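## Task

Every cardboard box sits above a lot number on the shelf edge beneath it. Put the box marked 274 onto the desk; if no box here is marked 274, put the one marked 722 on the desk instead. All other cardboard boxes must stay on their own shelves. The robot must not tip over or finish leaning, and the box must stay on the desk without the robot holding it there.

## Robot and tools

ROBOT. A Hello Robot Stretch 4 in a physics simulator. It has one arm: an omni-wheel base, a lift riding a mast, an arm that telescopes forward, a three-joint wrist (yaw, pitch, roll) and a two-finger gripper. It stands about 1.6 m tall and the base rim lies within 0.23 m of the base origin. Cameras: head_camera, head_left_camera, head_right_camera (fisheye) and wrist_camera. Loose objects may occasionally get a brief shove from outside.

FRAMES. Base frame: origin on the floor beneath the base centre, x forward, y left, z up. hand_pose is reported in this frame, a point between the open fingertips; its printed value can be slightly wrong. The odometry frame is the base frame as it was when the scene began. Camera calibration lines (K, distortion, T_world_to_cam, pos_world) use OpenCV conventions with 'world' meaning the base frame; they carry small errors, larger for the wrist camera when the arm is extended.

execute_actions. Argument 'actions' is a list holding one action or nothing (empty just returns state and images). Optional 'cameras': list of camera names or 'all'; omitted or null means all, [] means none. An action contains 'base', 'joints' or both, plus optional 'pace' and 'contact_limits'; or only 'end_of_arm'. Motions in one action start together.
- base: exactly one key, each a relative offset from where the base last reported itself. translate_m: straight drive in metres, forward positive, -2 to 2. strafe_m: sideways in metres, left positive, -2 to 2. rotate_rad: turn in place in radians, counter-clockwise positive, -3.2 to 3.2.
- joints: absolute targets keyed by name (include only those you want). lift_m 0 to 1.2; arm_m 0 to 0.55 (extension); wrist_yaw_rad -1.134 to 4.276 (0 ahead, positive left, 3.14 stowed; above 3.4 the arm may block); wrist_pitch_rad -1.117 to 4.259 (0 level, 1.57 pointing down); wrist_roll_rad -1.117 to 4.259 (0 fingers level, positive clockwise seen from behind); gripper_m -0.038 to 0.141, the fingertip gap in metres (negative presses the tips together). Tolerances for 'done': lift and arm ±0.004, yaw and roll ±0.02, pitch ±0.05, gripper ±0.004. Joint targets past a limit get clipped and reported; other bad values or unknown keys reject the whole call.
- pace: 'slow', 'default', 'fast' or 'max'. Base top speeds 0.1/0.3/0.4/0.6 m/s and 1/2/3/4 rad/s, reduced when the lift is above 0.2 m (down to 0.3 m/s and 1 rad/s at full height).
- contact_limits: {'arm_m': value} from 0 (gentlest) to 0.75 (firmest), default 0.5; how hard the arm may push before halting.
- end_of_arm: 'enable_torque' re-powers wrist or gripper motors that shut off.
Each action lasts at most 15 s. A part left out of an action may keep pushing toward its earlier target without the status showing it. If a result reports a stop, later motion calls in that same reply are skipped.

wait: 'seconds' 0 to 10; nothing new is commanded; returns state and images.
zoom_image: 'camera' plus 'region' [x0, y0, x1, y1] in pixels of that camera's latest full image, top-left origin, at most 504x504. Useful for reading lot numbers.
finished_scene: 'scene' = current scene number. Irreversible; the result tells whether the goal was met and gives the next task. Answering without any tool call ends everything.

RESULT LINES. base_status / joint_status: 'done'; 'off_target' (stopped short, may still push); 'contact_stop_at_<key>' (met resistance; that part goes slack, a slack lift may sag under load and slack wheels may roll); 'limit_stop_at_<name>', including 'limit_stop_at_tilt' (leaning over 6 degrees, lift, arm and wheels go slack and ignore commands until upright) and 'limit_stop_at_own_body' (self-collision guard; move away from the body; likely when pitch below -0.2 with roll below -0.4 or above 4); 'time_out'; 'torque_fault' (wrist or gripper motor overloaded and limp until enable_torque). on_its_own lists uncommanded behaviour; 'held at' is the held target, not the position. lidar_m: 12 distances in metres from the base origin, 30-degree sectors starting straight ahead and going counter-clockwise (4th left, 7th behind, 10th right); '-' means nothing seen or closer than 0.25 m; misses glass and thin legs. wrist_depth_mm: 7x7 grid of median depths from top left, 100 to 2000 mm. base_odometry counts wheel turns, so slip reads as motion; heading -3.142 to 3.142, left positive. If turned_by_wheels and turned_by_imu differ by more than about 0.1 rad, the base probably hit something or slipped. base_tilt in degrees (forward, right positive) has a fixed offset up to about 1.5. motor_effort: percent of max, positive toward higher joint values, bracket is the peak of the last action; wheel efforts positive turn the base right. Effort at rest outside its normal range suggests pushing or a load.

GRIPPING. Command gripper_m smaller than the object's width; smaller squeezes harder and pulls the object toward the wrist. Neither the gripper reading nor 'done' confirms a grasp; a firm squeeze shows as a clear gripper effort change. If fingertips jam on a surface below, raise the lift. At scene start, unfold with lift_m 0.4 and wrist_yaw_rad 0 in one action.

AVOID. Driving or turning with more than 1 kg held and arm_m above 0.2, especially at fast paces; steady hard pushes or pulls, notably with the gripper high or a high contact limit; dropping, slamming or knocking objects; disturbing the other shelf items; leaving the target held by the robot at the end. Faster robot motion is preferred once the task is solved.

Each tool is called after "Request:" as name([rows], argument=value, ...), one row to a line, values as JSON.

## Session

Request:
execute_actions(actions=[])

Scene clock: 0.00 s.
base_odometry: x=+0.000 y=+0.000 heading=+0.000 (m, m, rad; odometry frame)
turned_by_wheels: +0.000 (rad since the last result)
turned_by_imu: +0.000 (rad since the last result)
base_tilt: forward=-0.1 right=+0.4 (deg)
lidar_m: 2.12 1.06 0.86 0.86 1.00 2.20 1.43 0.73 0.60 0.59 0.67 1.08
base_status: not commanded
joint_positions: lift_m=+0.268 arm_m=-0.001 wrist_yaw_rad=+3.072 wrist_pitch_rad=+0.018 wrist_roll_rad=-0.018 gripper_m=+0.057
joint_status: not commanded
motor_effort: lift_m=+18 arm_m=+0 wrist_yaw_rad=+0 wrist_pitch_rad=-5 wrist_roll_rad=+3 gripper_m=-1 wheel_0=+0 wheel_1=+0 wheel_2=+0 (%)
hand_pose: x=-0.1118 y=+0.1073 z=+0.4411 quat_wxyz=(+0.035, -0.010, -0.009, +0.999) (m; base frame)
wrist_depth_mm: - 142 - - - - - / - 141 - - - - - / 107 141 262 - - - - / 121 141 - - - - - / 866 1205 1863 - - - - / 878 1205 192 1708 198 1661 1618 / 878 1025 1118 121 1118 1025 1118
pictures: head_camera, head_left_camera, head_right_camera, wrist_camera
camera_calibration (this result's frames):
wrist_camera: T_world_to_cam=[[0.0660405, 0.997758, 0.0108786, -0.109371], [-0.00464812, 0.0112099, -0.999926, 0.501917], [-0.997806, 0.0659851, 0.005378, 0.104246], [0, 0, 0, 1]] pos_world=[0.113573, 0.0966205, 0.502509]
Images, in order (width x height): head_camera 420x560, head_left_camera 420x672, head_right_camera 420x672, wrist_camera 616x392.

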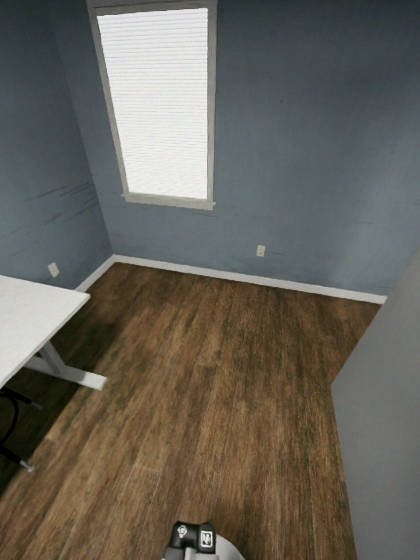

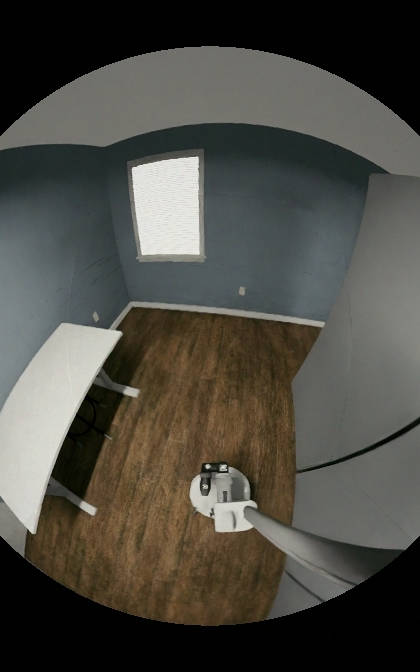

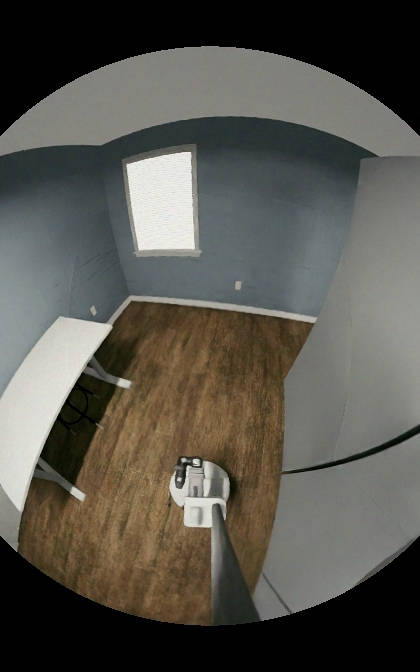

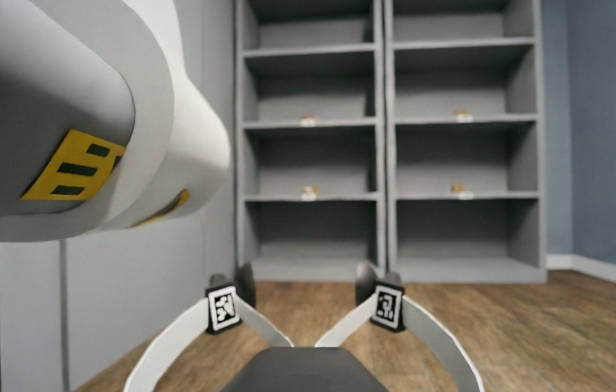

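Request:
execute_actions([
  {"base":{"rotate_rad":-0.27},"joints":{"lift_m":0.5,"wrist_yaw_rad":2.95,"gripper_m":0.0},"pace":"fast"},
], cameras=[])

Request:
execute_actions([
  {"base":{"translate_m":-1.3},"pace":"fast"},
], cameras=["wrist_camera"])

Request:
zoom_image(camera="wrist_camera", region=[200, 50, 616, 330])

Scene clock: 3.63 s.
base_odometry: x=+0.000 y=+0.000 heading=-0.270 (m, m, rad; odometry frame)
turned_by_wheels: -0.270 (rad since the last result)
turned_by_imu: -0.271 (rad since the last result)
base_tilt: forward=+0.0 right=+0.5 (deg)
lidar_m: 2.11 2.12 0.94 0.85 0.89 2.20 2.15 0.94 0.65 0.59 0.61 0.80
base_status: done
joint_positions: lift_m=+0.500 arm_m=-0.001 wrist_yaw_rad=+2.950 wrist_pitch_rad=+0.018 wrist_roll_rad=-0.018 gripper_m=+0.000
joint_status: all done
motor_effort: lift_m=+23(25) arm_m=+0(0) wrist_yaw_rad=+0(4) wrist_pitch_rad=-5(5) wrist_roll_rad=+2(3) gripper_m=-8(2) wheel_0=+2(9) wheel_1=+0(10) wheel_2=+0(10) (%)
hand_pose: x=-0.0967 y=+0.1407 z=+0.6725 quat_wxyz=(+0.095, -0.010, -0.008, +0.995) (m; base frame)
wrist_depth_mm: 141 - - - - - 1576 / 128 204 - - - - 1618 / 129 172 - - - - 1618 / 140 225 - - - - 1618 / 1661 - - - - - 1618 / 1756 - - 191 - - 1661 / 1499 1576 1537 125 1430 1618 1537
pictures: none
No camera images: the call's "cameras" was empty. Leave "cameras" out to get every camera's image.

Scene clock: 8.17 s.
base_odometry: x=-1.253 y=+0.347 heading=-0.270 (m, m, rad; odometry frame)
turned_by_wheels: +0.000 (rad since the last result)
turned_by_imu: +0.003 (rad since the last result)
base_tilt: forward=+0.0 right=+0.6 (deg)
lidar_m: 2.18 1.19 1.00 1.54 1.37 0.93 0.85 0.87 0.76 0.69 0.73 0.95
base_status: done
joint_positions: lift_m=+0.500 arm_m=-0.001 wrist_yaw_rad=+2.950 wrist_pitch_rad=+0.018 wrist_roll_rad=-0.018 gripper_m=+0.000
joint_status: not commanded
motor_effort: lift_m=+23(23) arm_m=+0(1) wrist_yaw_rad=-1(1) wrist_pitch_rad=-5(5) wrist_roll_rad=+1(3) gripper_m=-4(4) wheel_0=-3(9) wheel_1=-3(9) wheel_2=+0(13) (%)
hand_pose: x=-0.0967 y=+0.1407 z=+0.6725 quat_wxyz=(+0.095, -0.010, -0.008, +0.995) (m; base frame)
wrist_depth_mm: 141 1255 1281 1464 1499 1397 1499 / 128 204 1205 1537 1618 1366 1537 / 129 172 1160 1430 1430 1336 1499 / 140 225 1366 1537 1708 1397 1618 / 1160 1308 1182 1366 1430 1336 1537 / 1229 1281 976 191 1618 1397 1576 / 1281 1308 1281 125 1281 1281 1464
pictures: wrist_camera
camera_calibration (this result's frames):
wrist_camera: T_world_to_cam=[[0.186587, 0.982378, 0.0108787, -0.132367], [-0.0032438, 0.0116891, -0.999926, 0.73311], [-0.982433, 0.186538, 0.00536767, 0.100397], [0, 0, 0, 1]] pos_world=[0.125709, 0.102737, 0.733957]
Images, in order (width x height): wrist_camera 616x392.

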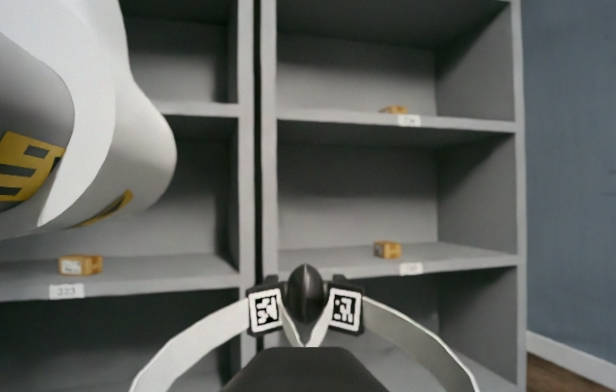

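Region (200, 50, 616, 330) of wrist_camera's 616x392 image, scaled by 1.212; it fills the top 339 rows of this view, and the rest is white.

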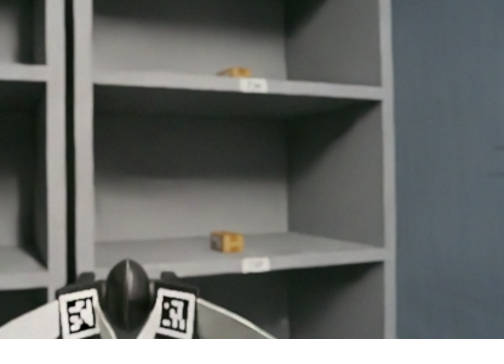

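Turn properly.

Request:
execute_actions([
  {"base":{"rotate_rad":3.05},"joints":{"wrist_yaw_rad":0},"pace":"fast"},
], cameras=["wrist_camera","head_camera"])

Scene clock: 11.17 s.
base_odometry: x=-1.253 y=+0.347 heading=+2.779 (m, m, rad; odometry frame)
turned_by_wheels: +3.049 (rad since the last result)
turned_by_imu: +3.061 (rad since the last result)
base_tilt: forward=-0.1 right=+0.5 (deg)
lidar_m: 0.85 0.87 0.79 0.70 0.71 0.87 1.79 1.38 1.01 1.51 1.56 0.95
base_status: done
joint_positions: lift_m=+0.500 arm_m=-0.001 wrist_yaw_rad=+0.000 wrist_pitch_rad=+0.019 wrist_roll_rad=-0.018 gripper_m=+0.000
joint_status: all done
motor_effort: lift_m=+21(23) arm_m=+0(0) wrist_yaw_rad=-2(7) wrist_pitch_rad=-4(5) wrist_roll_rad=+0(3) gripper_m=-5(3) wheel_0=-2(10) wheel_1=-2(9) wheel_2=-3(12) (%)
hand_pose: x=+0.4584 y=-0.0873 z=+0.6727 quat_wxyz=(+1.000, -0.009, +0.009, +0.000) (m; base frame)
wrist_depth_mm: 991 1042 1078 683 1182 1255 1118 / 707 715 732 676 741 820 931 / 991 1025 1078 707 1182 1255 1098 / 1008 1025 1078 723 1182 1229 1138 / 1025 1008 1078 676 1138 1255 1078 / 654 661 627 191 715 809 1060 / 991 1025 1078 125 1182 1229 1118
pictures: head_camera, wrist_camera
camera_calibration (this result's frames):
wrist_camera: T_world_to_cam=[[0.0041462, -0.999932, 0.0108785, -0.101376], [0.00537329, -0.0108562, -0.999927, 0.731808], [0.999977, 0.00420435, 0.00532792, -0.236366], [0, 0, 0, 1]] pos_world=[0.232849, -0.0924306, 0.734117]
Images, in order (width x height): head_camera 420x560, wrist_camera 616x392.

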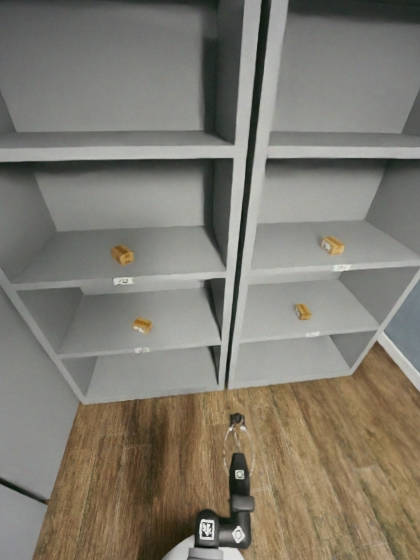

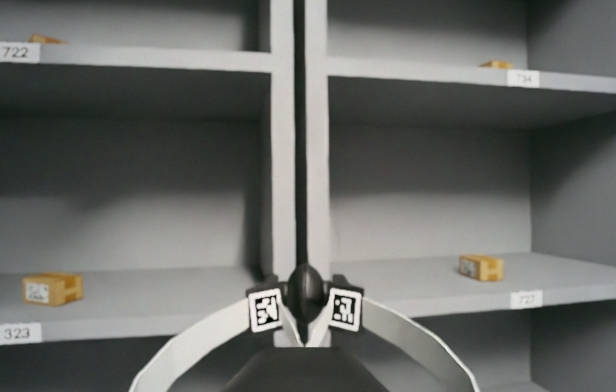

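Request:
execute_actions([
  {"base":{"rotate_rad":3.14},"joints":{"lift_m":0.2},"pace":"fast"},
], cameras=[])

Request:
execute_actions([
  {"base":{"translate_m":2.0},"pace":"max"},
], cameras=[])

Request:
execute_actions([
  {"base":{"translate_m":0.6},"pace":"fast"},
], cameras=["head_right_camera"])

Scene clock: 15.83 s.
base_odometry: x=-1.253 y=+0.347 heading=-0.365 (m, m, rad; odometry frame)
turned_by_wheels: +3.139 (rad since the last result)
turned_by_imu: +3.151 (rad since the last result)
base_tilt: forward=-0.1 right=+0.3 (deg)
lidar_m: 1.69 1.38 1.00 1.52 1.56 0.97 0.85 0.87 0.78 0.69 0.71 0.87
base_status: done
joint_positions: lift_m=+0.200 arm_m=-0.001 wrist_yaw_rad=+0.000 wrist_pitch_rad=+0.019 wrist_roll_rad=-0.018 gripper_m=+0.000
joint_status: all done
motor_effort: lift_m=+15(19) arm_m=+0(0) wrist_yaw_rad=-1(1) wrist_pitch_rad=-6(6) wrist_roll_rad=+3(2) gripper_m=-6(5) wheel_0=-2(9) wheel_1=-2(10) wheel_2=-3(14) (%)
hand_pose: x=+0.4584 y=-0.0873 z=+0.3732 quat_wxyz=(+1.000, -0.009, +0.009, +0.000) (m; base frame)
wrist_depth_mm: - - - - 1366 891 661 / - - - - 1397 878 676 / - - - - 1397 891 683 / - - - - 1397 891 676 / - - - - 1430 904 676 / 1464 1430 1308 191 1138 904 691 / 976 946 904 125 842 809 683
pictures: none
No camera images: the call's "cameras" was empty. Leave "cameras" out to get every camera's image.

Scene clock: 20.67 s.
base_odometry: x=+0.616 y=-0.366 heading=-0.365 (m, m, rad; odometry frame)
turned_by_wheels: +0.000 (rad since the last result)
turned_by_imu: -0.004 (rad since the last result)
base_tilt: forward=-0.1 right=+0.5 (deg)
lidar_m: 1.43 1.45 1.73 1.13 1.15 1.43 2.85 0.63 0.38 0.33 0.35 0.42
base_status: done
joint_positions: lift_m=+0.200 arm_m=-0.001 wrist_yaw_rad=+0.000 wrist_pitch_rad=+0.019 wrist_roll_rad=-0.018 gripper_m=+0.000
joint_status: not commanded
motor_effort: lift_m=+16(16) arm_m=-1(1) wrist_yaw_rad=+0(1) wrist_pitch_rad=-6(5) wrist_roll_rad=+2(2) gripper_m=-8(5) wheel_0=-1(10) wheel_1=+0(10) wheel_2=+3(19) (%)
hand_pose: x=+0.4584 y=-0.0874 z=+0.3731 quat_wxyz=(+1.000, -0.009, +0.009, +0.000) (m; base frame)
wrist_depth_mm: 1118 1182 1229 1281 1336 1430 866 / 1118 1182 1182 1281 1336 1430 1464 / 1118 1182 1205 1281 1336 1366 1430 / 1118 1160 1205 1281 1308 1397 1430 / 1118 1138 1182 1255 1336 1366 1464 / 1118 1138 1160 192 1308 1336 1255 / 960 946 891 125 842 931 904
pictures: none
No camera images: the call's "cameras" was empty. Leave "cameras" out to get every camera's image.

Scene clock: 23.47 s.
base_odometry: x=+1.177 y=-0.580 heading=-0.364 (m, m, rad; odometry frame)
turned_by_wheels: +0.000 (rad since the last result)
turned_by_imu: -0.001 (rad since the last result)
base_tilt: forward=-0.1 right=+0.4 (deg)
lidar_m: 0.85 0.85 1.04 1.92 1.32 1.57 - 0.43 0.27 0.36 1.52 0.96
base_status: done
joint_positions: lift_m=+0.200 arm_m=-0.001 wrist_yaw_rad=+0.000 wrist_pitch_rad=+0.019 wrist_roll_rad=-0.018 gripper_m=+0.000
joint_status: not commanded
motor_effort: lift_m=+16(16) arm_m=-1(0) wrist_yaw_rad=+1(0) wrist_pitch_rad=-6(5) wrist_roll_rad=+2(3) gripper_m=-6(5) wheel_0=+1(9) wheel_1=+1(10) wheel_2=+2(15) (%)
hand_pose: x=+0.4584 y=-0.0874 z=+0.3731 quat_wxyz=(+1.000, -0.009, +0.009, +0.000) (m; base frame)
wrist_depth_mm: 585 609 640 668 707 732 778 / 585 615 640 661 691 732 768 / 580 609 640 661 699 741 768 / 585 609 634 661 699 741 768 / 585 603 640 661 691 732 768 / 580 603 627 191 691 723 768 / 585 597 627 125 683 723 759
pictures: head_right_camera
Images, in order (width x height): head_right_camera 420x672.

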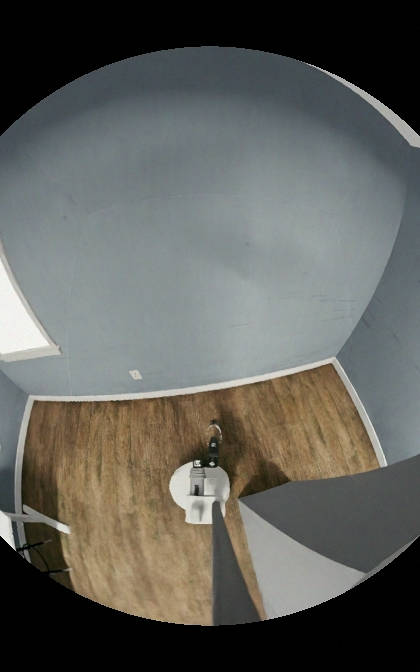

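Request:
execute_actions([
  {"base":{"rotate_rad":0.18}},
], cameras=[])

Request:
execute_actions([
  {"base":{"translate_m":0.25}},
], cameras=[])

Request:
execute_actions([
  {"base":{"strafe_m":-1.1},"pace":"fast"},
], cameras=[])

Scene clock: 26.73 s.
base_odometry: x=+1.177 y=-0.580 heading=-0.185 (m, m, rad; odometry frame)
turned_by_wheels: +0.179 (rad since the last result)
turned_by_imu: +0.181 (rad since the last result)
base_tilt: forward=-0.1 right=+0.5 (deg)
lidar_m: 0.84 0.88 1.17 1.73 1.32 1.82 0.97 0.34 0.28 0.59 1.22 0.88
base_status: done
joint_positions: lift_m=+0.200 arm_m=-0.001 wrist_yaw_rad=+0.000 wrist_pitch_rad=+0.019 wrist_roll_rad=-0.018 gripper_m=+0.000
joint_status: not commanded
motor_effort: lift_m=+16(16) arm_m=+0(0) wrist_yaw_rad=+0(0) wrist_pitch_rad=-5(6) wrist_roll_rad=+1(0) gripper_m=-4(7) wheel_0=-3(7) wheel_1=-2(10) wheel_2=-3(8) (%)
hand_pose: x=+0.4584 y=-0.0874 z=+0.3731 quat_wxyz=(+1.000, -0.009, +0.009, +0.000) (m; base frame)
wrist_depth_mm: 634 634 627 634 634 640 634 / 627 640 640 634 640 640 647 / 627 627 634 634 640 634 647 / 627 627 621 634 634 634 640 / 627 627 627 640 634 640 634 / 627 621 634 191 627 640 640 / 621 621 634 125 634 634 640
pictures: none
No camera images: the call's "cameras" was empty. Leave "cameras" out to get every camera's image.

Scene clock: 29.00 s.
base_odometry: x=+1.422 y=-0.626 heading=-0.185 (m, m, rad; odometry frame)
turned_by_wheels: +0.000 (rad since the last result)
turned_by_imu: +0.000 (rad since the last result)
base_tilt: forward=-0.1 right=+0.4 (deg)
lidar_m: 0.59 0.61 0.85 2.03 1.42 1.81 0.98 0.46 0.57 1.70 0.87 0.62
base_status: done
joint_positions: lift_m=+0.200 arm_m=-0.001 wrist_yaw_rad=+0.000 wrist_pitch_rad=+0.019 wrist_roll_rad=-0.018 gripper_m=+0.000
joint_status: not commanded
motor_effort: lift_m=+16(16) arm_m=+0(1) wrist_yaw_rad=-1(1) wrist_pitch_rad=-5(5) wrist_roll_rad=+1(3) gripper_m=-7(6) wheel_0=+2(8) wheel_1=+3(10) wheel_2=-1(20) (%)
hand_pose: x=+0.4584 y=-0.0874 z=+0.3731 quat_wxyz=(+1.000, -0.009, +0.009, +0.000) (m; base frame)
wrist_depth_mm: 377 379 382 387 387 387 387 / 379 384 382 384 382 389 387 / 379 379 384 382 384 384 384 / 379 382 382 382 382 387 387 / 379 379 384 382 387 387 387 / 379 379 382 191 384 387 387 / 377 379 382 125 384 384 387
pictures: none
No camera images: the call's "cameras" was empty. Leave "cameras" out to get every camera's image.

Scene clock: 32.90 s.
base_odometry: x=+1.220 y=-1.707 heading=-0.184 (m, m, rad; odometry frame)
turned_by_wheels: +0.000 (rad since the last result)
turned_by_imu: +0.000 (rad since the last result)
base_tilt: forward=+0.1 right=+0.5 (deg)
lidar_m: 0.60 0.63 0.84 2.24 0.59 0.56 1.60 0.87 0.62 0.58 0.62 0.63
base_status: done
joint_positions: lift_m=+0.200 arm_m=-0.001 wrist_yaw_rad=+0.000 wrist_pitch_rad=+0.019 wrist_roll_rad=-0.018 gripper_m=+0.000
joint_status: not commanded
motor_effort: lift_m=+16(16) arm_m=-1(0) wrist_yaw_rad=+0(0) wrist_pitch_rad=-5(5) wrist_roll_rad=+1(3) gripper_m=-7(6) wheel_0=+2(15) wheel_1=+0(14) wheel_2=+0(3) (%)
hand_pose: x=+0.4584 y=-0.0874 z=+0.3731 quat_wxyz=(+1.000, -0.009, +0.009, +0.000) (m; base frame)
wrist_depth_mm: 384 384 387 389 389 392 392 / 384 387 389 392 389 392 394 / 387 387 384 384 392 392 397 / 384 389 387 389 389 389 389 / 384 387 387 387 392 392 394 / 382 387 387 191 392 389 392 / 384 387 389 125 389 392 392
pictures: none
No camera images: the call's "cameras" was empty. Leave "cameras" out to get every camera's image.

Rotate left (open side), then strafe left toward wall.

Request:
execute_actions([
  {"base":{"rotate_rad":3.14},"joints":{"lift_m":0.5},"pace":"fast"},
], cameras=[])

Request:
execute_actions([
  {"base":{"strafe_m":0.27},"joints":{"wrist_yaw_rad":-1.0,"gripper_m":0.14}},
], cameras=[])

Request:
execute_actions([
  {"base":{"translate_m":0.6},"pace":"fast"},
], cameras=["wrist_camera"])

Request:
execute_actions([
  {"base":{"translate_m":0.85},"pace":"fast"},
], cameras=["wrist_camera"])

Scene clock: 37.20 s.
base_odometry: x=+1.220 y=-1.707 heading=+2.955 (m, m, rad; odometry frame)
turned_by_wheels: +3.139 (rad since the last result)
turned_by_imu: +3.152 (rad since the last result)
base_tilt: forward=-0.1 right=+0.5 (deg)
lidar_m: 1.50 0.86 0.64 0.57 0.62 0.63 0.61 0.63 0.85 2.28 0.58 0.56
base_status: done
joint_positions: lift_m=+0.500 arm_m=-0.001 wrist_yaw_rad=+0.000 wrist_pitch_rad=+0.018 wrist_roll_rad=-0.018 gripper_m=+0.000
joint_status: all done
motor_effort: lift_m=+23(23) arm_m=+0(1) wrist_yaw_rad=-1(1) wrist_pitch_rad=-4(5) wrist_roll_rad=+2(0) gripper_m=-8(5) wheel_0=-2(11) wheel_1=-2(13) wheel_2=-3(15) (%)
hand_pose: x=+0.4584 y=-0.0873 z=+0.6725 quat_wxyz=(+1.000, -0.009, +0.009, +0.000) (m; base frame)
wrist_depth_mm: 1025 1499 - - 1366 1060 500 / 1008 1499 - - 1863 768 741 / 1025 1537 - - 1336 1078 1042 / 1008 1537 - - - 1060 1042 / 1008 1576 - - 1397 1042 1025 / 1008 1499 - 191 1060 723 585 / 991 1308 1576 125 1078 1078 455
pictures: none
No camera images: the call's "cameras" was empty. Leave "cameras" out to get every camera's image.

Scene clock: 39.57 s.
base_odometry: x=+1.170 y=-1.972 heading=+2.955 (m, m, rad; odometry frame)
turned_by_wheels: +0.000 (rad since the last result)
turned_by_imu: +0.001 (rad since the last result)
base_tilt: forward=+0.0 right=+0.4 (deg)
lidar_m: 1.35 0.47 0.32 0.32 0.33 0.48 0.61 0.63 0.85 2.29 0.78 0.94
base_status: done
joint_positions: lift_m=+0.500 arm_m=-0.001 wrist_yaw_rad=-1.000 wrist_pitch_rad=+0.018 wrist_roll_rad=-0.018 gripper_m=+0.140
joint_status: all done
motor_effort: lift_m=+23(23) arm_m=-1(1) wrist_yaw_rad=+0(4) wrist_pitch_rad=-5(5) wrist_roll_rad=+2(3) gripper_m=+0(3) wheel_0=-1(11) wheel_1=+0(11) wheel_2=+0(3) (%)
hand_pose: x=+0.2523 y=-0.2899 z=+0.6725 quat_wxyz=(+0.878, -0.003, +0.012, -0.479) (m; base frame)
wrist_depth_mm: 1366 1255 1336 1182 866 - - / 1756 1229 891 715 878 - - / 1366 1182 1336 1182 854 - - / 1708 1255 1397 1205 854 - - / 1397 1160 1281 1118 854 - - / 1708 1118 759 661 715 1983 - / 1397 1205 1366 123 891 1576 1618
pictures: none
No camera images: the call's "cameras" was empty. Leave "cameras" out to get every camera's image.

Scene clock: 42.37 s.
base_odometry: x=+0.581 y=-1.861 heading=+2.955 (m, m, rad; odometry frame)
turned_by_wheels: +0.000 (rad since the last result)
turned_by_imu: -0.001 (rad since the last result)
base_tilt: forward=-0.1 right=+0.4 (deg)
lidar_m: 1.42 0.49 0.35 0.33 0.36 0.49 1.22 1.24 0.68 0.65 0.67 0.94
base_status: done
joint_positions: lift_m=+0.500 arm_m=-0.001 wrist_yaw_rad=-1.000 wrist_pitch_rad=+0.018 wrist_roll_rad=-0.018 gripper_m=+0.140
joint_status: not commanded
motor_effort: lift_m=+23(23) arm_m=-1(0) wrist_yaw_rad=-1(0) wrist_pitch_rad=-4(5) wrist_roll_rad=+3(1) gripper_m=+1(1) wheel_0=+2(9) wheel_1=+1(10) wheel_2=+1(11) (%)
hand_pose: x=+0.2523 y=-0.2899 z=+0.6725 quat_wxyz=(+0.878, -0.003, +0.012, -0.479) (m; base frame)
wrist_depth_mm: 1281 1464 820 1060 1008 535 500 / 1336 1537 820 732 741 741 732 / 1281 1366 809 1060 1042 931 831 / 1336 1576 809 1060 1042 917 831 / 1281 1397 809 991 1008 904 820 / 1336 976 750 699 591 539 640 / 1336 1430 809 123 1008 535 469
pictures: wrist_camera
camera_calibration (this result's frames):
wrist_camera: T_world_to_cam=[[-0.839297, -0.543564, 0.0108758, 0.0419554], [-0.00619268, -0.010445, -0.999926, 0.733604], [0.543637, -0.839303, 0.00540037, -0.158901], [0, 0, 0, 1]] pos_world=[0.126141, -0.102898, 0.733952]
Images, in order (width x height): wrist_camera 616x392.

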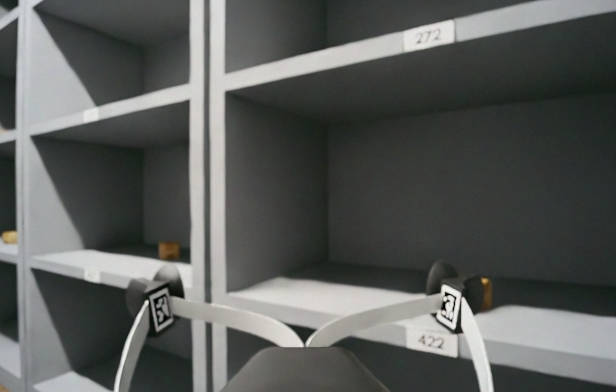

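Scene clock: 45.77 s.
base_odometry: x=-0.255 y=-1.704 heading=+2.956 (m, m, rad; odometry frame)
turned_by_wheels: +0.000 (rad since the last result)
turned_by_imu: -0.001 (rad since the last result)
base_tilt: forward=+0.0 right=+0.4 (deg)
lidar_m: 1.46 0.51 0.35 0.34 0.36 0.49 1.41 0.93 0.67 0.62 0.66 0.92
base_status: done
joint_positions: lift_m=+0.500 arm_m=-0.001 wrist_yaw_rad=-1.000 wrist_pitch_rad=+0.018 wrist_roll_rad=-0.018 gripper_m=+0.140
joint_status: not commanded
motor_effort: lift_m=+23(23) arm_m=-1(0) wrist_yaw_rad=-1(0) wrist_pitch_rad=-5(6) wrist_roll_rad=+1(2) gripper_m=+2(1) wheel_0=+1(7) wheel_1=+2(8) wheel_2=+2(15) (%)
hand_pose: x=+0.2523 y=-0.2899 z=+0.6725 quat_wxyz=(+0.878, -0.003, +0.012, -0.479) (m; base frame)
wrist_depth_mm: 1397 1430 866 1098 946 512 500 / 1430 1537 820 732 723 732 723 / 1336 1397 891 1078 1042 917 831 / 1397 1576 878 1138 1060 917 809 / 1308 1160 866 1138 1008 891 820 / 1397 854 750 668 585 539 640 / 1308 1366 842 123 991 517 459
pictures: wrist_camera
camera_calibration (this result's frames):
wrist_camera: T_world_to_cam=[[-0.839316, -0.543536, 0.0108758, 0.0419585], [-0.00619297, -0.0104448, -0.999926, 0.733604], [0.543609, -0.839321, 0.00540038, -0.158897], [0, 0, 0, 1]] pos_world=[0.126137, -0.102897, 0.733952]
Images, in order (width x height): wrist_camera 616x392.

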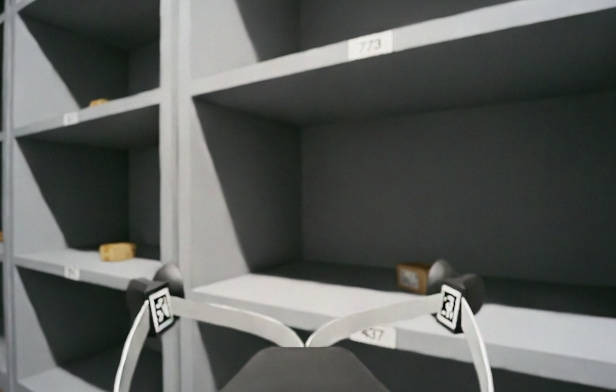

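Request:
execute_actions([
  {"base":{"translate_m":0.9},"pace":"fast"},
], cameras=["wrist_camera"])

Scene clock: 50.17 s.
base_odometry: x=-1.139 y=-1.538 heading=+2.956 (m, m, rad; odometry frame)
turned_by_wheels: +0.001 (rad since the last result)
turned_by_imu: -0.001 (rad since the last result)
base_tilt: forward=+0.0 right=+0.6 (deg)
lidar_m: 1.52 0.53 0.39 0.36 0.37 0.53 1.37 0.90 0.65 0.61 0.64 0.89
base_status: done
joint_positions: lift_m=+0.500 arm_m=-0.001 wrist_yaw_rad=-1.000 wrist_pitch_rad=+0.018 wrist_roll_rad=-0.018 gripper_m=+0.140
joint_status: not commanded
motor_effort: lift_m=+24(24) arm_m=-1(1) wrist_yaw_rad=+1(1) wrist_pitch_rad=-6(5) wrist_roll_rad=+0(2) gripper_m=+0(0) wheel_0=+3(8) wheel_1=+3(8) wheel_2=+2(10) (%)
hand_pose: x=+0.2523 y=-0.2899 z=+0.6725 quat_wxyz=(+0.878, -0.003, +0.012, -0.479) (m; base frame)
wrist_depth_mm: 1366 1366 917 1138 580 508 496 / 1430 1576 798 741 741 723 723 / 1366 1160 917 1118 991 891 809 / 1397 1576 946 1138 1008 891 809 / 1366 1138 931 1098 991 891 809 / 1397 820 750 661 574 539 647 / 1366 1255 866 123 976 500 455
pictures: wrist_camera
camera_calibration (this result's frames):
wrist_camera: T_world_to_cam=[[-0.839324, -0.543523, 0.0108757, 0.0419599], [-0.00619313, -0.0104446, -0.999926, 0.733604], [0.543597, -0.839329, 0.00540034, -0.158894], [0, 0, 0, 1]] pos_world=[0.126136, -0.102896, 0.733952]
Images, in order (width x height): wrist_camera 616x392.

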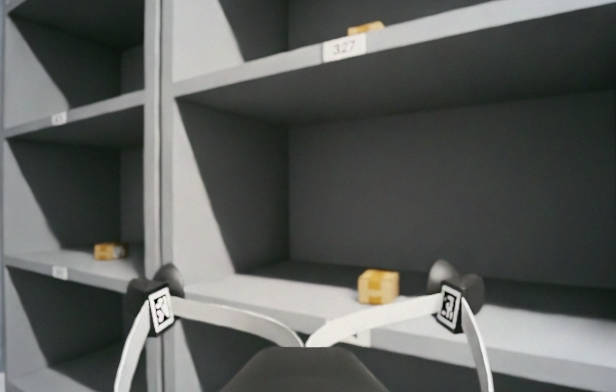

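Request:
execute_actions([
  {"base":{"translate_m":0.17},"pace":"fast"},
], cameras=["wrist_camera"])

Request:
execute_actions([
  {"base":{"translate_m":0.8},"pace":"fast"},
], cameras=["wrist_camera"])

Scene clock: 52.90 s.
base_odometry: x=-1.306 y=-1.507 heading=+2.957 (m, m, rad; odometry frame)
turned_by_wheels: +0.000 (rad since the last result)
turned_by_imu: +0.000 (rad since the last result)
base_tilt: forward=+0.0 right=+0.4 (deg)
lidar_m: 1.56 0.55 0.40 0.35 0.37 0.52 1.39 0.91 0.66 0.61 0.65 0.88
base_status: done
joint_positions: lift_m=+0.500 arm_m=-0.001 wrist_yaw_rad=-1.000 wrist_pitch_rad=+0.018 wrist_roll_rad=-0.018 gripper_m=+0.140
joint_status: not commanded
motor_effort: lift_m=+23(23) arm_m=-1(1) wrist_yaw_rad=+0(0) wrist_pitch_rad=-5(4) wrist_roll_rad=+0(2) gripper_m=+0(0) wheel_0=+1(9) wheel_1=+1(9) wheel_2=+2(12) (%)
hand_pose: x=+0.2523 y=-0.2899 z=+0.6725 quat_wxyz=(+0.878, -0.003, +0.012, -0.479) (m; base frame)
wrist_depth_mm: 1281 1430 768 917 569 504 500 / 1281 1430 741 741 732 732 723 / 1229 1397 759 976 991 891 809 / 1281 1499 768 976 976 878 809 / 1229 1366 759 960 1008 866 809 / 1281 917 723 668 564 539 640 / 1255 1397 741 123 976 496 452
pictures: wrist_camera
camera_calibration (this result's frames):
wrist_camera: T_world_to_cam=[[-0.839331, -0.543513, 0.0108758, 0.041961], [-0.00619332, -0.0104446, -0.999926, 0.733604], [0.543586, -0.839336, 0.0054003, -0.158893], [0, 0, 0, 1]] pos_world=[0.126135, -0.102896, 0.733952]
Images, in order (width x height): wrist_camera 616x392.

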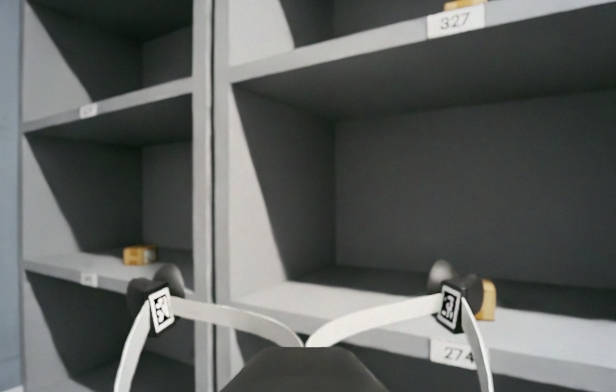

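Scene clock: 56.20 s.
base_odometry: x=-2.093 y=-1.360 heading=+2.957 (m, m, rad; odometry frame)
turned_by_wheels: +0.000 (rad since the last result)
turned_by_imu: -0.001 (rad since the last result)
base_tilt: forward=+0.0 right=+0.5 (deg)
lidar_m: 0.80 0.56 0.40 0.36 0.38 0.55 1.44 0.88 0.64 0.60 0.62 0.83
base_status: done
joint_positions: lift_m=+0.500 arm_m=-0.001 wrist_yaw_rad=-1.000 wrist_pitch_rad=+0.018 wrist_roll_rad=-0.018 gripper_m=+0.140
joint_status: not commanded
motor_effort: lift_m=+23(23) arm_m=+0(1) wrist_yaw_rad=+0(0) wrist_pitch_rad=-5(5) wrist_roll_rad=+1(1) gripper_m=+0(1) wheel_0=+1(9) wheel_1=+3(11) wheel_2=+1(14) (%)
hand_pose: x=+0.2523 y=-0.2899 z=+0.6725 quat_wxyz=(+0.878, -0.003, +0.012, -0.479) (m; base frame)
wrist_depth_mm: 609 750 891 1098 559 488 500 / 609 750 788 732 732 741 732 / 609 750 891 1098 991 904 788 / 609 750 891 1118 976 891 798 / 621 723 878 1098 960 854 788 / 615 676 741 668 549 539 640 / 603 723 854 123 946 488 449
pictures: wrist_camera
camera_calibration (this result's frames):
wrist_camera: T_world_to_cam=[[-0.839331, -0.543512, 0.0108758, 0.0419611], [-0.00619337, -0.0104446, -0.999926, 0.733605], [0.543586, -0.839336, 0.00540029, -0.158893], [0, 0, 0, 1]] pos_world=[0.126134, -0.102896, 0.733953]
Images, in order (width x height): wrist_camera 616x392.

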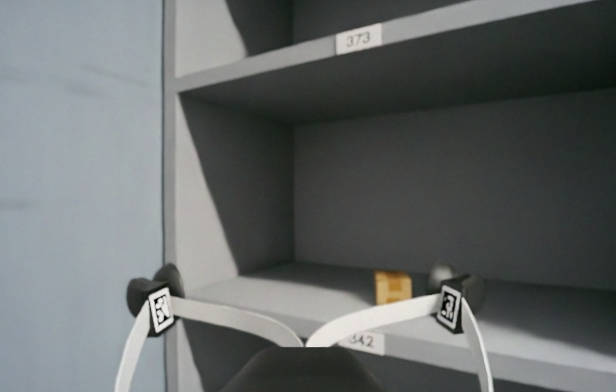

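Request:
execute_actions([
  {"base":{"translate_m":-0.51},"joints":{"wrist_yaw_rad":0,"wrist_pitch_rad":0.25},"pace":"fast"},
], cameras=[])

Request:
execute_actions([
  {"base":{"rotate_rad":-1.59}},
], cameras=[])

Request:
execute_actions([
  {"joints":{"arm_m":0.12}},
], cameras=["wrist_camera"])

Scene clock: 61.63 s.
base_odometry: x=-1.591 y=-1.453 heading=+2.956 (m, m, rad; odometry frame)
turned_by_wheels: -0.001 (rad since the last result)
turned_by_imu: +0.001 (rad since the last result)
base_tilt: forward=+0.0 right=+0.4 (deg)
lidar_m: 1.31 0.54 0.39 0.36 0.38 0.51 1.40 0.91 0.65 0.61 0.65 0.86
base_status: done
joint_positions: lift_m=+0.500 arm_m=-0.001 wrist_yaw_rad=+0.000 wrist_pitch_rad=+0.252 wrist_roll_rad=-0.018 gripper_m=+0.140
joint_status: all done
motor_effort: lift_m=+23(23) arm_m=-1(1) wrist_yaw_rad=-1(5) wrist_pitch_rad=-5(5) wrist_roll_rad=+0(3) gripper_m=+1(0) wheel_0=-2(9) wheel_1=-4(10) wheel_2=-2(16) (%)
hand_pose: x=+0.4493 y=-0.0875 z=+0.6060 quat_wxyz=(+0.992, -0.009, +0.126, +0.001) (m; base frame)
wrist_depth_mm: 691 976 991 1025 1025 991 976 / 699 1008 1042 1078 1060 1042 1008 / 699 1060 1060 1078 1098 1078 1060 / 699 1025 1118 1118 1138 1098 891 / 676 991 1160 1160 1182 1118 1160 / 691 831 1182 1160 1205 1098 1160 / 683 960 1060 123 1042 991 960
pictures: none
No camera images: the call's "cameras" was empty. Leave "cameras" out to get every camera's image.

Scene clock: 63.70 s.
base_odometry: x=-1.591 y=-1.453 heading=+1.367 (m, m, rad; odometry frame)
turned_by_wheels: -1.589 (rad since the last result)
turned_by_imu: -1.595 (rad since the last result)
base_tilt: forward=+0.0 right=+0.5 (deg)
lidar_m: 0.61 0.64 0.87 1.31 0.56 0.39 0.37 0.38 0.51 1.30 0.93 0.65
base_status: done
joint_positions: lift_m=+0.500 arm_m=-0.001 wrist_yaw_rad=+0.000 wrist_pitch_rad=+0.252 wrist_roll_rad=-0.018 gripper_m=+0.140
joint_status: not commanded
motor_effort: lift_m=+23(23) arm_m=-1(1) wrist_yaw_rad=+1(1) wrist_pitch_rad=-4(4) wrist_roll_rad=+2(3) gripper_m=+0(0) wheel_0=+5(8) wheel_1=+3(9) wheel_2=+4(8) (%)
hand_pose: x=+0.4493 y=-0.0874 z=+0.6060 quat_wxyz=(+0.992, -0.009, +0.126, +0.001) (m; base frame)
wrist_depth_mm: 647 768 788 778 788 741 535 / 654 798 798 809 820 759 539 / 654 809 842 842 842 759 544 / 647 820 820 809 798 707 549 / 496 492 492 488 488 480 473 / 580 413 418 430 433 436 525 / 640 866 946 123 931 723 549
pictures: none
No camera images: the call's "cameras" was empty. Leave "cameras" out to get every camera's image.

Scene clock: 65.10 s.
base_odometry: x=-1.591 y=-1.453 heading=+1.367 (m, m, rad; odometry frame)
turned_by_wheels: +0.000 (rad since the last result)
turned_by_imu: +0.000 (rad since the last result)
base_tilt: forward=+0.0 right=+0.5 (deg)
lidar_m: 0.61 0.64 0.87 1.32 0.57 0.38 0.37 0.37 0.51 1.30 0.91 0.65
base_status: not commanded
joint_positions: lift_m=+0.500 arm_m=+0.119 wrist_yaw_rad=+0.000 wrist_pitch_rad=+0.252 wrist_roll_rad=-0.018 gripper_m=+0.140
joint_status: all done
motor_effort: lift_m=+23(23) arm_m=+6(11) wrist_yaw_rad=+0(0) wrist_pitch_rad=-5(5) wrist_roll_rad=+3(2) gripper_m=-1(1) wheel_0=+5(5) wheel_1=+3(3) wheel_2=+4(4) (%)
hand_pose: x=+0.5692 y=-0.0874 z=+0.6059 quat_wxyz=(+0.992, -0.009, +0.126, +0.001) (m; base frame)
wrist_depth_mm: 647 654 661 676 676 683 525 / 654 683 691 699 715 699 530 / 654 707 707 723 723 723 539 / 640 715 723 732 750 699 544 / 492 496 488 418 484 477 473 / 345 314 312 347 312 312 343 / 301 303 307 123 317 634 496
pictures: wrist_camera
camera_calibration (this result's frames):
wrist_camera: T_world_to_cam=[[0.00620718, -0.999934, 0.00971808, -0.101682], [-0.226137, -0.0108701, -0.974035, 0.780535], [0.974076, 0.00384839, -0.22619, -0.191798], [0, 0, 0, 1]] pos_world=[0.363965, -0.0924524, 0.717874]
Images, in order (width x height): wrist_camera 616x392.

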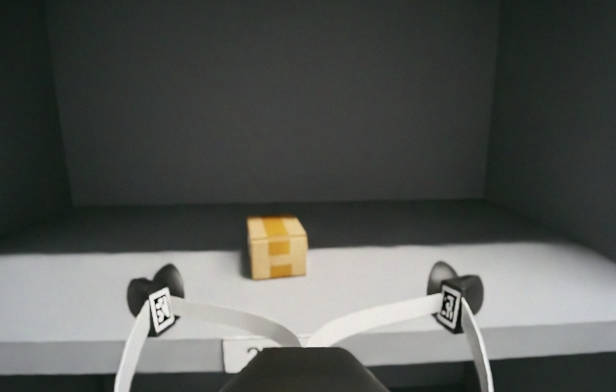

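Request:
execute_actions([
  {"base":{"strafe_m":0.033},"joints":{"arm_m":0.33,"lift_m":0.452},"contact_limits":{"arm_m":0.3}},
], cameras=["wrist_camera"])

Scene clock: 68.00 s.
base_odometry: x=-1.624 y=-1.447 heading=+1.367 (m, m, rad; odometry frame)
turned_by_wheels: +0.000 (rad since the last result)
turned_by_imu: +0.000 (rad since the last result)
base_tilt: forward=+0.0 right=+0.4 (deg)
lidar_m: 0.60 0.64 0.85 1.27 0.56 0.39 0.37 0.38 0.52 1.31 0.92 0.63
base_status: done
joint_positions: lift_m=+0.452 arm_m=+0.329 wrist_yaw_rad=+0.000 wrist_pitch_rad=+0.252 wrist_roll_rad=-0.018 gripper_m=+0.140
joint_status: all done
motor_effort: lift_m=+14(16) arm_m=+7(11) wrist_yaw_rad=+0(0) wrist_pitch_rad=-5(5) wrist_roll_rad=+3(1) gripper_m=+1(1) wheel_0=-2(9) wheel_1=+3(11) wheel_2=+0(0) (%)
contact_limits: arm_m 0.3
hand_pose: x=+0.7791 y=-0.0874 z=+0.5586 quat_wxyz=(+0.992, -0.009, +0.126, +0.001) (m; base frame)
wrist_depth_mm: 466 466 477 477 488 492 492 / 477 484 488 496 500 504 508 / 496 500 508 512 517 521 525 / 508 512 521 530 530 539 517 / 359 359 359 224 353 353 349 / 257 229 231 181 193 226 251 / 204 199 200 123 198 196 203
pictures: wrist_camera
camera_calibration (this result's frames):
wrist_camera: T_world_to_cam=[[0.00623549, -0.999933, 0.0097174, -0.10254], [-0.226253, -0.0108764, -0.974008, 0.782039], [0.974049, 0.00387482, -0.226306, -0.406946], [0, 0, 0, 1]] pos_world=[0.573964, -0.0924503, 0.670614]
Images, in order (width x height): wrist_camera 616x392.

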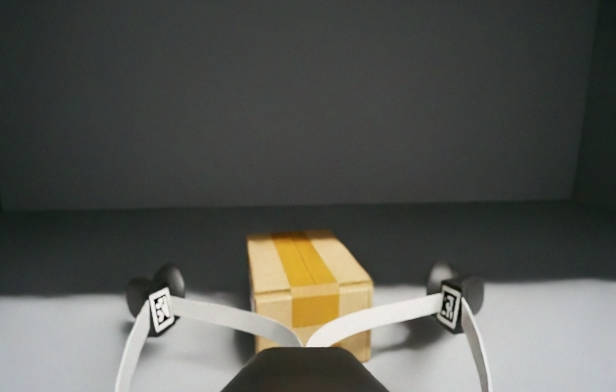

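Request:
execute_actions([
  {"joints":{"gripper_m":0.015}},
], cameras=[])

Request:
execute_actions([
  {"joints":{"lift_m":0.49}},
], cameras=[])

Request:
execute_actions([
  {"joints":{"arm_m":0.0}},
], cameras=["wrist_camera"])

Request:
execute_actions([
  {"base":{"rotate_rad":-1.52}},
], cameras=[])

Request:
execute_actions([
  {"base":{"translate_m":1.4},"pace":"fast"},
], cameras=[])

Scene clock: 73.33 s.
base_odometry: x=-1.624 y=-1.447 heading=+1.367 (m, m, rad; odometry frame)
turned_by_wheels: +0.000 (rad since the last result)
turned_by_imu: +0.001 (rad since the last result)
base_tilt: forward=+0.1 right=+0.5 (deg)
lidar_m: 0.58 0.63 0.87 1.27 0.56 0.39 0.37 0.37 0.53 1.33 0.92 0.65
base_status: not commanded
joint_positions: lift_m=+0.452 arm_m=+0.329 wrist_yaw_rad=+0.000 wrist_pitch_rad=+0.253 wrist_roll_rad=-0.018 gripper_m=+0.015
joint_status: all done
motor_effort: lift_m=+14(14) arm_m=+6(6) wrist_yaw_rad=+0(1) wrist_pitch_rad=-7(7) wrist_roll_rad=+3(2) gripper_m=-21(19) wheel_0=-1(1) wheel_1=+3(3) wheel_2=+0(0) (%)
hand_pose: x=+0.7791 y=-0.0874 z=+0.5584 quat_wxyz=(+0.992, -0.009, +0.126, +0.001) (m; base frame)
wrist_depth_mm: 462 466 473 477 480 484 500 / 477 484 484 492 496 500 512 / 492 500 508 512 517 521 521 / 508 512 517 517 535 530 530 / 357 357 357 216 353 349 347 / 256 256 182 168 179 252 250 / 203 182 199 138 193 186 203
pictures: none
No camera images: the call's "cameras" was empty. Leave "cameras" out to get every camera's image.

Scene clock: 74.33 s.
base_odometry: x=-1.624 y=-1.447 heading=+1.367 (m, m, rad; odometry frame)
turned_by_wheels: +0.000 (rad since the last result)
turned_by_imu: +0.000 (rad since the last result)
base_tilt: forward=+0.0 right=+0.6 (deg)
lidar_m: 0.60 0.64 0.86 1.28 0.57 0.39 0.37 0.39 0.51 1.32 0.92 0.64
base_status: not commanded
joint_positions: lift_m=+0.490 arm_m=+0.329 wrist_yaw_rad=+0.000 wrist_pitch_rad=+0.253 wrist_roll_rad=-0.018 gripper_m=+0.015
joint_status: all done
motor_effort: lift_m=+24(26) arm_m=+6(6) wrist_yaw_rad=+0(0) wrist_pitch_rad=-7(7) wrist_roll_rad=+3(3) gripper_m=-21(21) wheel_0=-1(1) wheel_1=+3(3) wheel_2=+0(0) (%)
hand_pose: x=+0.7791 y=-0.0874 z=+0.5956 quat_wxyz=(+0.992, -0.009, +0.126, +0.001) (m; base frame)
wrist_depth_mm: 462 469 473 477 477 484 492 / 480 484 484 496 496 500 508 / 492 500 508 508 512 512 521 / 512 512 517 535 539 544 544 / 459 459 455 216 452 445 442 / 327 327 182 168 179 319 317 / 258 233 252 138 246 238 252
pictures: none
No camera images: the call's "cameras" was empty. Leave "cameras" out to get every camera's image.

Scene clock: 76.43 s.
base_odometry: x=-1.624 y=-1.447 heading=+1.367 (m, m, rad; odometry frame)
turned_by_wheels: +0.000 (rad since the last result)
turned_by_imu: +0.000 (rad since the last result)
base_tilt: forward=+0.0 right=+0.6 (deg)
lidar_m: 0.61 0.63 0.86 1.27 0.57 0.39 0.37 0.38 0.51 1.30 0.91 0.65
base_status: not commanded
joint_positions: lift_m=+0.490 arm_m=+0.001 wrist_yaw_rad=+0.000 wrist_pitch_rad=+0.253 wrist_roll_rad=-0.018 gripper_m=+0.015
joint_status: all done
motor_effort: lift_m=+24(24) arm_m=-6(7) wrist_yaw_rad=+1(0) wrist_pitch_rad=-9(8) wrist_roll_rad=+5(1) gripper_m=-22(20) wheel_0=-1(2) wheel_1=+3(3) wheel_2=+0(0) (%)
hand_pose: x=+0.4513 y=-0.0875 z=+0.5955 quat_wxyz=(+0.992, -0.009, +0.126, +0.001) (m; base frame)
wrist_depth_mm: 603 750 778 768 798 788 585 / 609 788 798 809 831 809 574 / 609 820 809 831 842 831 585 / 603 759 759 750 750 732 585 / 466 459 462 217 455 452 445 / 535 778 182 169 179 750 597 / 591 768 946 138 904 741 585
pictures: wrist_camera
camera_calibration (this result's frames):
wrist_camera: T_world_to_cam=[[0.00604005, -0.999935, 0.00970961, -0.100819], [-0.227518, -0.0108293, -0.973714, 0.744122], [0.973755, 0.00367217, -0.227568, -0.0784201], [0, 0, 0, 1]] pos_world=[0.246272, -0.0924658, 0.707694]
Images, in order (width x height): wrist_camera 616x392.

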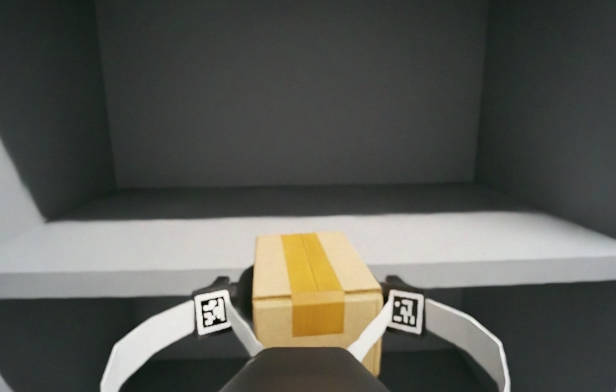

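Scene clock: 78.47 s.
base_odometry: x=-1.624 y=-1.447 heading=-0.152 (m, m, rad; odometry frame)
turned_by_wheels: -1.519 (rad since the last result)
turned_by_imu: -1.525 (rad since the last result)
base_tilt: forward=+0.0 right=+0.4 (deg)
lidar_m: 1.59 0.88 0.64 0.61 0.66 0.93 1.29 0.52 0.37 0.36 0.38 0.54
base_status: done
joint_positions: lift_m=+0.490 arm_m=+0.001 wrist_yaw_rad=+0.000 wrist_pitch_rad=+0.253 wrist_roll_rad=-0.018 gripper_m=+0.015
joint_status: not commanded
motor_effort: lift_m=+23(24) arm_m=-6(6) wrist_yaw_rad=+2(1) wrist_pitch_rad=-8(9) wrist_roll_rad=+0(2) gripper_m=-22(21) wheel_0=+5(8) wheel_1=+4(9) wheel_2=+3(5) (%)
hand_pose: x=+0.4513 y=-0.0875 z=+0.5956 quat_wxyz=(+0.992, -0.009, +0.126, +0.001) (m; base frame)
wrist_depth_mm: 1138 1921 - - 1281 621 427 / 1182 - - - 1281 627 436 / 1229 1756 - - 1281 640 436 / 1281 - - - 1308 627 439 / 1336 1576 1921 217 1118 634 436 / 1229 1281 182 169 179 585 439 / 1008 946 1060 138 991 549 436
pictures: none
No camera images: the call's "cameras" was empty. Leave "cameras" out to get every camera's image.

Scene clock: 83.23 s.
base_odometry: x=-0.240 y=-1.658 heading=-0.151 (m, m, rad; odometry frame)
turned_by_wheels: +0.000 (rad since the last result)
turned_by_imu: -0.003 (rad since the last result)
base_tilt: forward=-0.1 right=+0.5 (deg)
lidar_m: 1.65 0.84 0.61 0.60 0.62 0.85 1.47 0.56 0.41 0.38 0.42 0.59
base_status: done
joint_positions: lift_m=+0.490 arm_m=+0.001 wrist_yaw_rad=+0.000 wrist_pitch_rad=+0.253 wrist_roll_rad=-0.018 gripper_m=+0.015
joint_status: not commanded
motor_effort: lift_m=+23(23) arm_m=-6(6) wrist_yaw_rad=+0(1) wrist_pitch_rad=-8(9) wrist_roll_rad=+2(2) gripper_m=-21(20) wheel_0=+2(9) wheel_1=+2(8) wheel_2=+2(11) (%)
hand_pose: x=+0.4513 y=-0.0875 z=+0.5956 quat_wxyz=(+0.992, -0.009, +0.126, +0.001) (m; base frame)
wrist_depth_mm: 1661 1708 1661 1756 1366 668 459 / 1661 1756 1756 1708 1366 668 462 / 1756 1808 1808 1808 1366 683 466 / 1808 1921 1921 1863 1366 676 466 / 1808 1921 1863 217 1205 683 466 / 1281 1336 182 169 179 634 466 / 1008 946 1060 138 991 591 466
pictures: none
No camera images: the call's "cameras" was empty. Leave "cameras" out to get every camera's image.

Request:
execute_actions([
  {"base":{"translate_m":1.38},"joints":{"lift_m":0.72},"pace":"fast"},
], cameras=[])

Request:
execute_actions([
  {"base":{"rotate_rad":1.55}},
], cameras=[])

Request:
execute_actions([
  {"base":{"translate_m":1.75},"pace":"fast"},
], cameras=[])

Request:
execute_actions([
  {"base":{"strafe_m":1.5},"pace":"fast"},
], cameras=["head_camera"])

Scene clock: 89.73 s.
base_odometry: x=+1.125 y=-1.865 heading=-0.151 (m, m, rad; odometry frame)
turned_by_wheels: +0.000 (rad since the last result)
turned_by_imu: -0.003 (rad since the last result)
base_tilt: forward=+0.0 right=+0.6 (deg)
lidar_m: 0.66 0.71 0.99 2.66 0.67 0.86 1.60 0.59 0.42 0.40 0.41 0.59
base_status: done
joint_positions: lift_m=+0.720 arm_m=+0.001 wrist_yaw_rad=+0.000 wrist_pitch_rad=+0.253 wrist_roll_rad=-0.018 gripper_m=+0.015
joint_status: all done
motor_effort: lift_m=+24(26) arm_m=-6(6) wrist_yaw_rad=+0(1) wrist_pitch_rad=-8(9) wrist_roll_rad=+1(2) gripper_m=-20(20) wheel_0=+3(9) wheel_1=+3(9) wheel_2=+0(20) (%)
hand_pose: x=+0.4513 y=-0.0874 z=+0.8256 quat_wxyz=(+0.992, -0.009, +0.126, +0.001) (m; base frame)
wrist_depth_mm: 404 407 407 407 407 407 407 / 421 418 424 424 418 418 421 / 430 436 436 433 436 439 433 / 452 452 452 449 452 452 445 / 469 469 466 217 473 469 466 / 484 480 182 169 179 484 480 / 500 504 512 138 504 504 492
pictures: none
No camera images: the call's "cameras" was empty. Leave "cameras" out to get every camera's image.

Scene clock: 91.77 s.
base_odometry: x=+1.125 y=-1.865 heading=+1.399 (m, m, rad; odometry frame)
turned_by_wheels: +1.549 (rad since the last result)
turned_by_imu: +1.556 (rad since the last result)
base_tilt: forward=-0.2 right=+0.5 (deg)
lidar_m: 2.46 0.66 0.84 1.72 0.61 0.44 0.41 0.44 0.59 0.65 0.70 0.97
base_status: done
joint_positions: lift_m=+0.720 arm_m=+0.001 wrist_yaw_rad=+0.000 wrist_pitch_rad=+0.253 wrist_roll_rad=-0.018 gripper_m=+0.015
joint_status: not commanded
motor_effort: lift_m=+23(24) arm_m=-6(6) wrist_yaw_rad=-1(1) wrist_pitch_rad=-8(8) wrist_roll_rad=+1(2) gripper_m=-22(19) wheel_0=-3(9) wheel_1=-2(11) wheel_2=-1(14) (%)
hand_pose: x=+0.4513 y=-0.0873 z=+0.8256 quat_wxyz=(+0.992, -0.009, +0.126, +0.001) (m; base frame)
wrist_depth_mm: 627 - - - - 1160 809 / 621 - - - - 1138 820 / 621 - - - - 1205 831 / 621 - - - - 1160 820 / 621 - - 216 - 1182 820 / 621 854 182 168 179 1138 842 / 615 798 1397 138 1336 1025 842
pictures: none
No camera images: the call's "cameras" was empty. Leave "cameras" out to get every camera's image.

Scene clock: 97.50 s.
base_odometry: x=+1.424 y=-0.141 heading=+1.399 (m, m, rad; odometry frame)
turned_by_wheels: +0.000 (rad since the last result)
turned_by_imu: -0.004 (rad since the last result)
base_tilt: forward=+0.0 right=+0.4 (deg)
lidar_m: 1.57 0.98 1.09 2.92 1.02 0.78 2.17 0.93 0.69 0.63 0.67 0.85
base_status: done
joint_positions: lift_m=+0.720 arm_m=+0.001 wrist_yaw_rad=+0.000 wrist_pitch_rad=+0.253 wrist_roll_rad=-0.018 gripper_m=+0.015
joint_status: not commanded
motor_effort: lift_m=+22(23) arm_m=-6(6) wrist_yaw_rad=+0(0) wrist_pitch_rad=-8(8) wrist_roll_rad=+4(2) gripper_m=-21(19) wheel_0=+2(8) wheel_1=+2(9) wheel_2=+0(8) (%)
hand_pose: x=+0.4513 y=-0.0874 z=+0.8256 quat_wxyz=(+0.992, -0.009, +0.126, +0.001) (m; base frame)
wrist_depth_mm: 1255 1255 1255 1229 1255 1098 768 / 1281 1281 1281 1281 1281 1118 778 / 1336 1308 1336 1336 1336 1118 778 / 1336 1336 1397 1397 1397 1118 798 / 1397 1430 1366 218 1430 1160 778 / 1430 1464 182 169 180 1060 798 / 1336 1281 1397 138 1366 1008 798
pictures: none
No camera images: the call's "cameras" was empty. Leave "cameras" out to get every camera's image.

Scene clock: 102.47 s.
base_odometry: x=-0.054 y=+0.115 heading=+1.399 (m, m, rad; odometry frame)
turned_by_wheels: +0.000 (rad since the last result)
turned_by_imu: +0.004 (rad since the last result)
base_tilt: forward=-0.1 right=+0.4 (deg)
lidar_m: 0.75 0.80 2.14 2.13 1.03 0.75 0.71 0.74 1.00 2.15 1.08 0.79
base_status: done
joint_positions: lift_m=+0.720 arm_m=+0.001 wrist_yaw_rad=+0.000 wrist_pitch_rad=+0.253 wrist_roll_rad=-0.018 gripper_m=+0.015
joint_status: not commanded
motor_effort: lift_m=+23(23) arm_m=-6(6) wrist_yaw_rad=+0(1) wrist_pitch_rad=-8(7) wrist_roll_rad=+1(2) gripper_m=-21(23) wheel_0=-1(14) wheel_1=+2(15) wheel_2=+0(1) (%)
hand_pose: x=+0.4513 y=-0.0874 z=+0.8256 quat_wxyz=(+0.992, -0.009, +0.126, +0.001) (m; base frame)
wrist_depth_mm: 1229 1205 1229 1255 1229 1229 1255 / 1281 1281 1281 1255 1281 1281 1281 / 1255 1255 1308 1336 1336 1308 1308 / 976 931 946 946 946 917 931 / 634 634 621 216 621 615 609 / 1430 1430 183 168 180 1499 1499 / 1336 1008 1397 138 1308 1060 1281
pictures: head_camera
Images, in order (width x height): head_camera 420x560.

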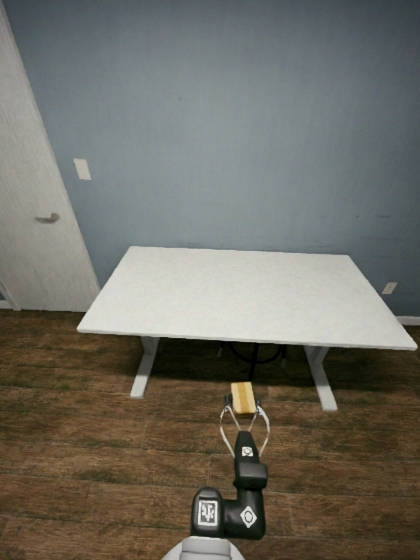

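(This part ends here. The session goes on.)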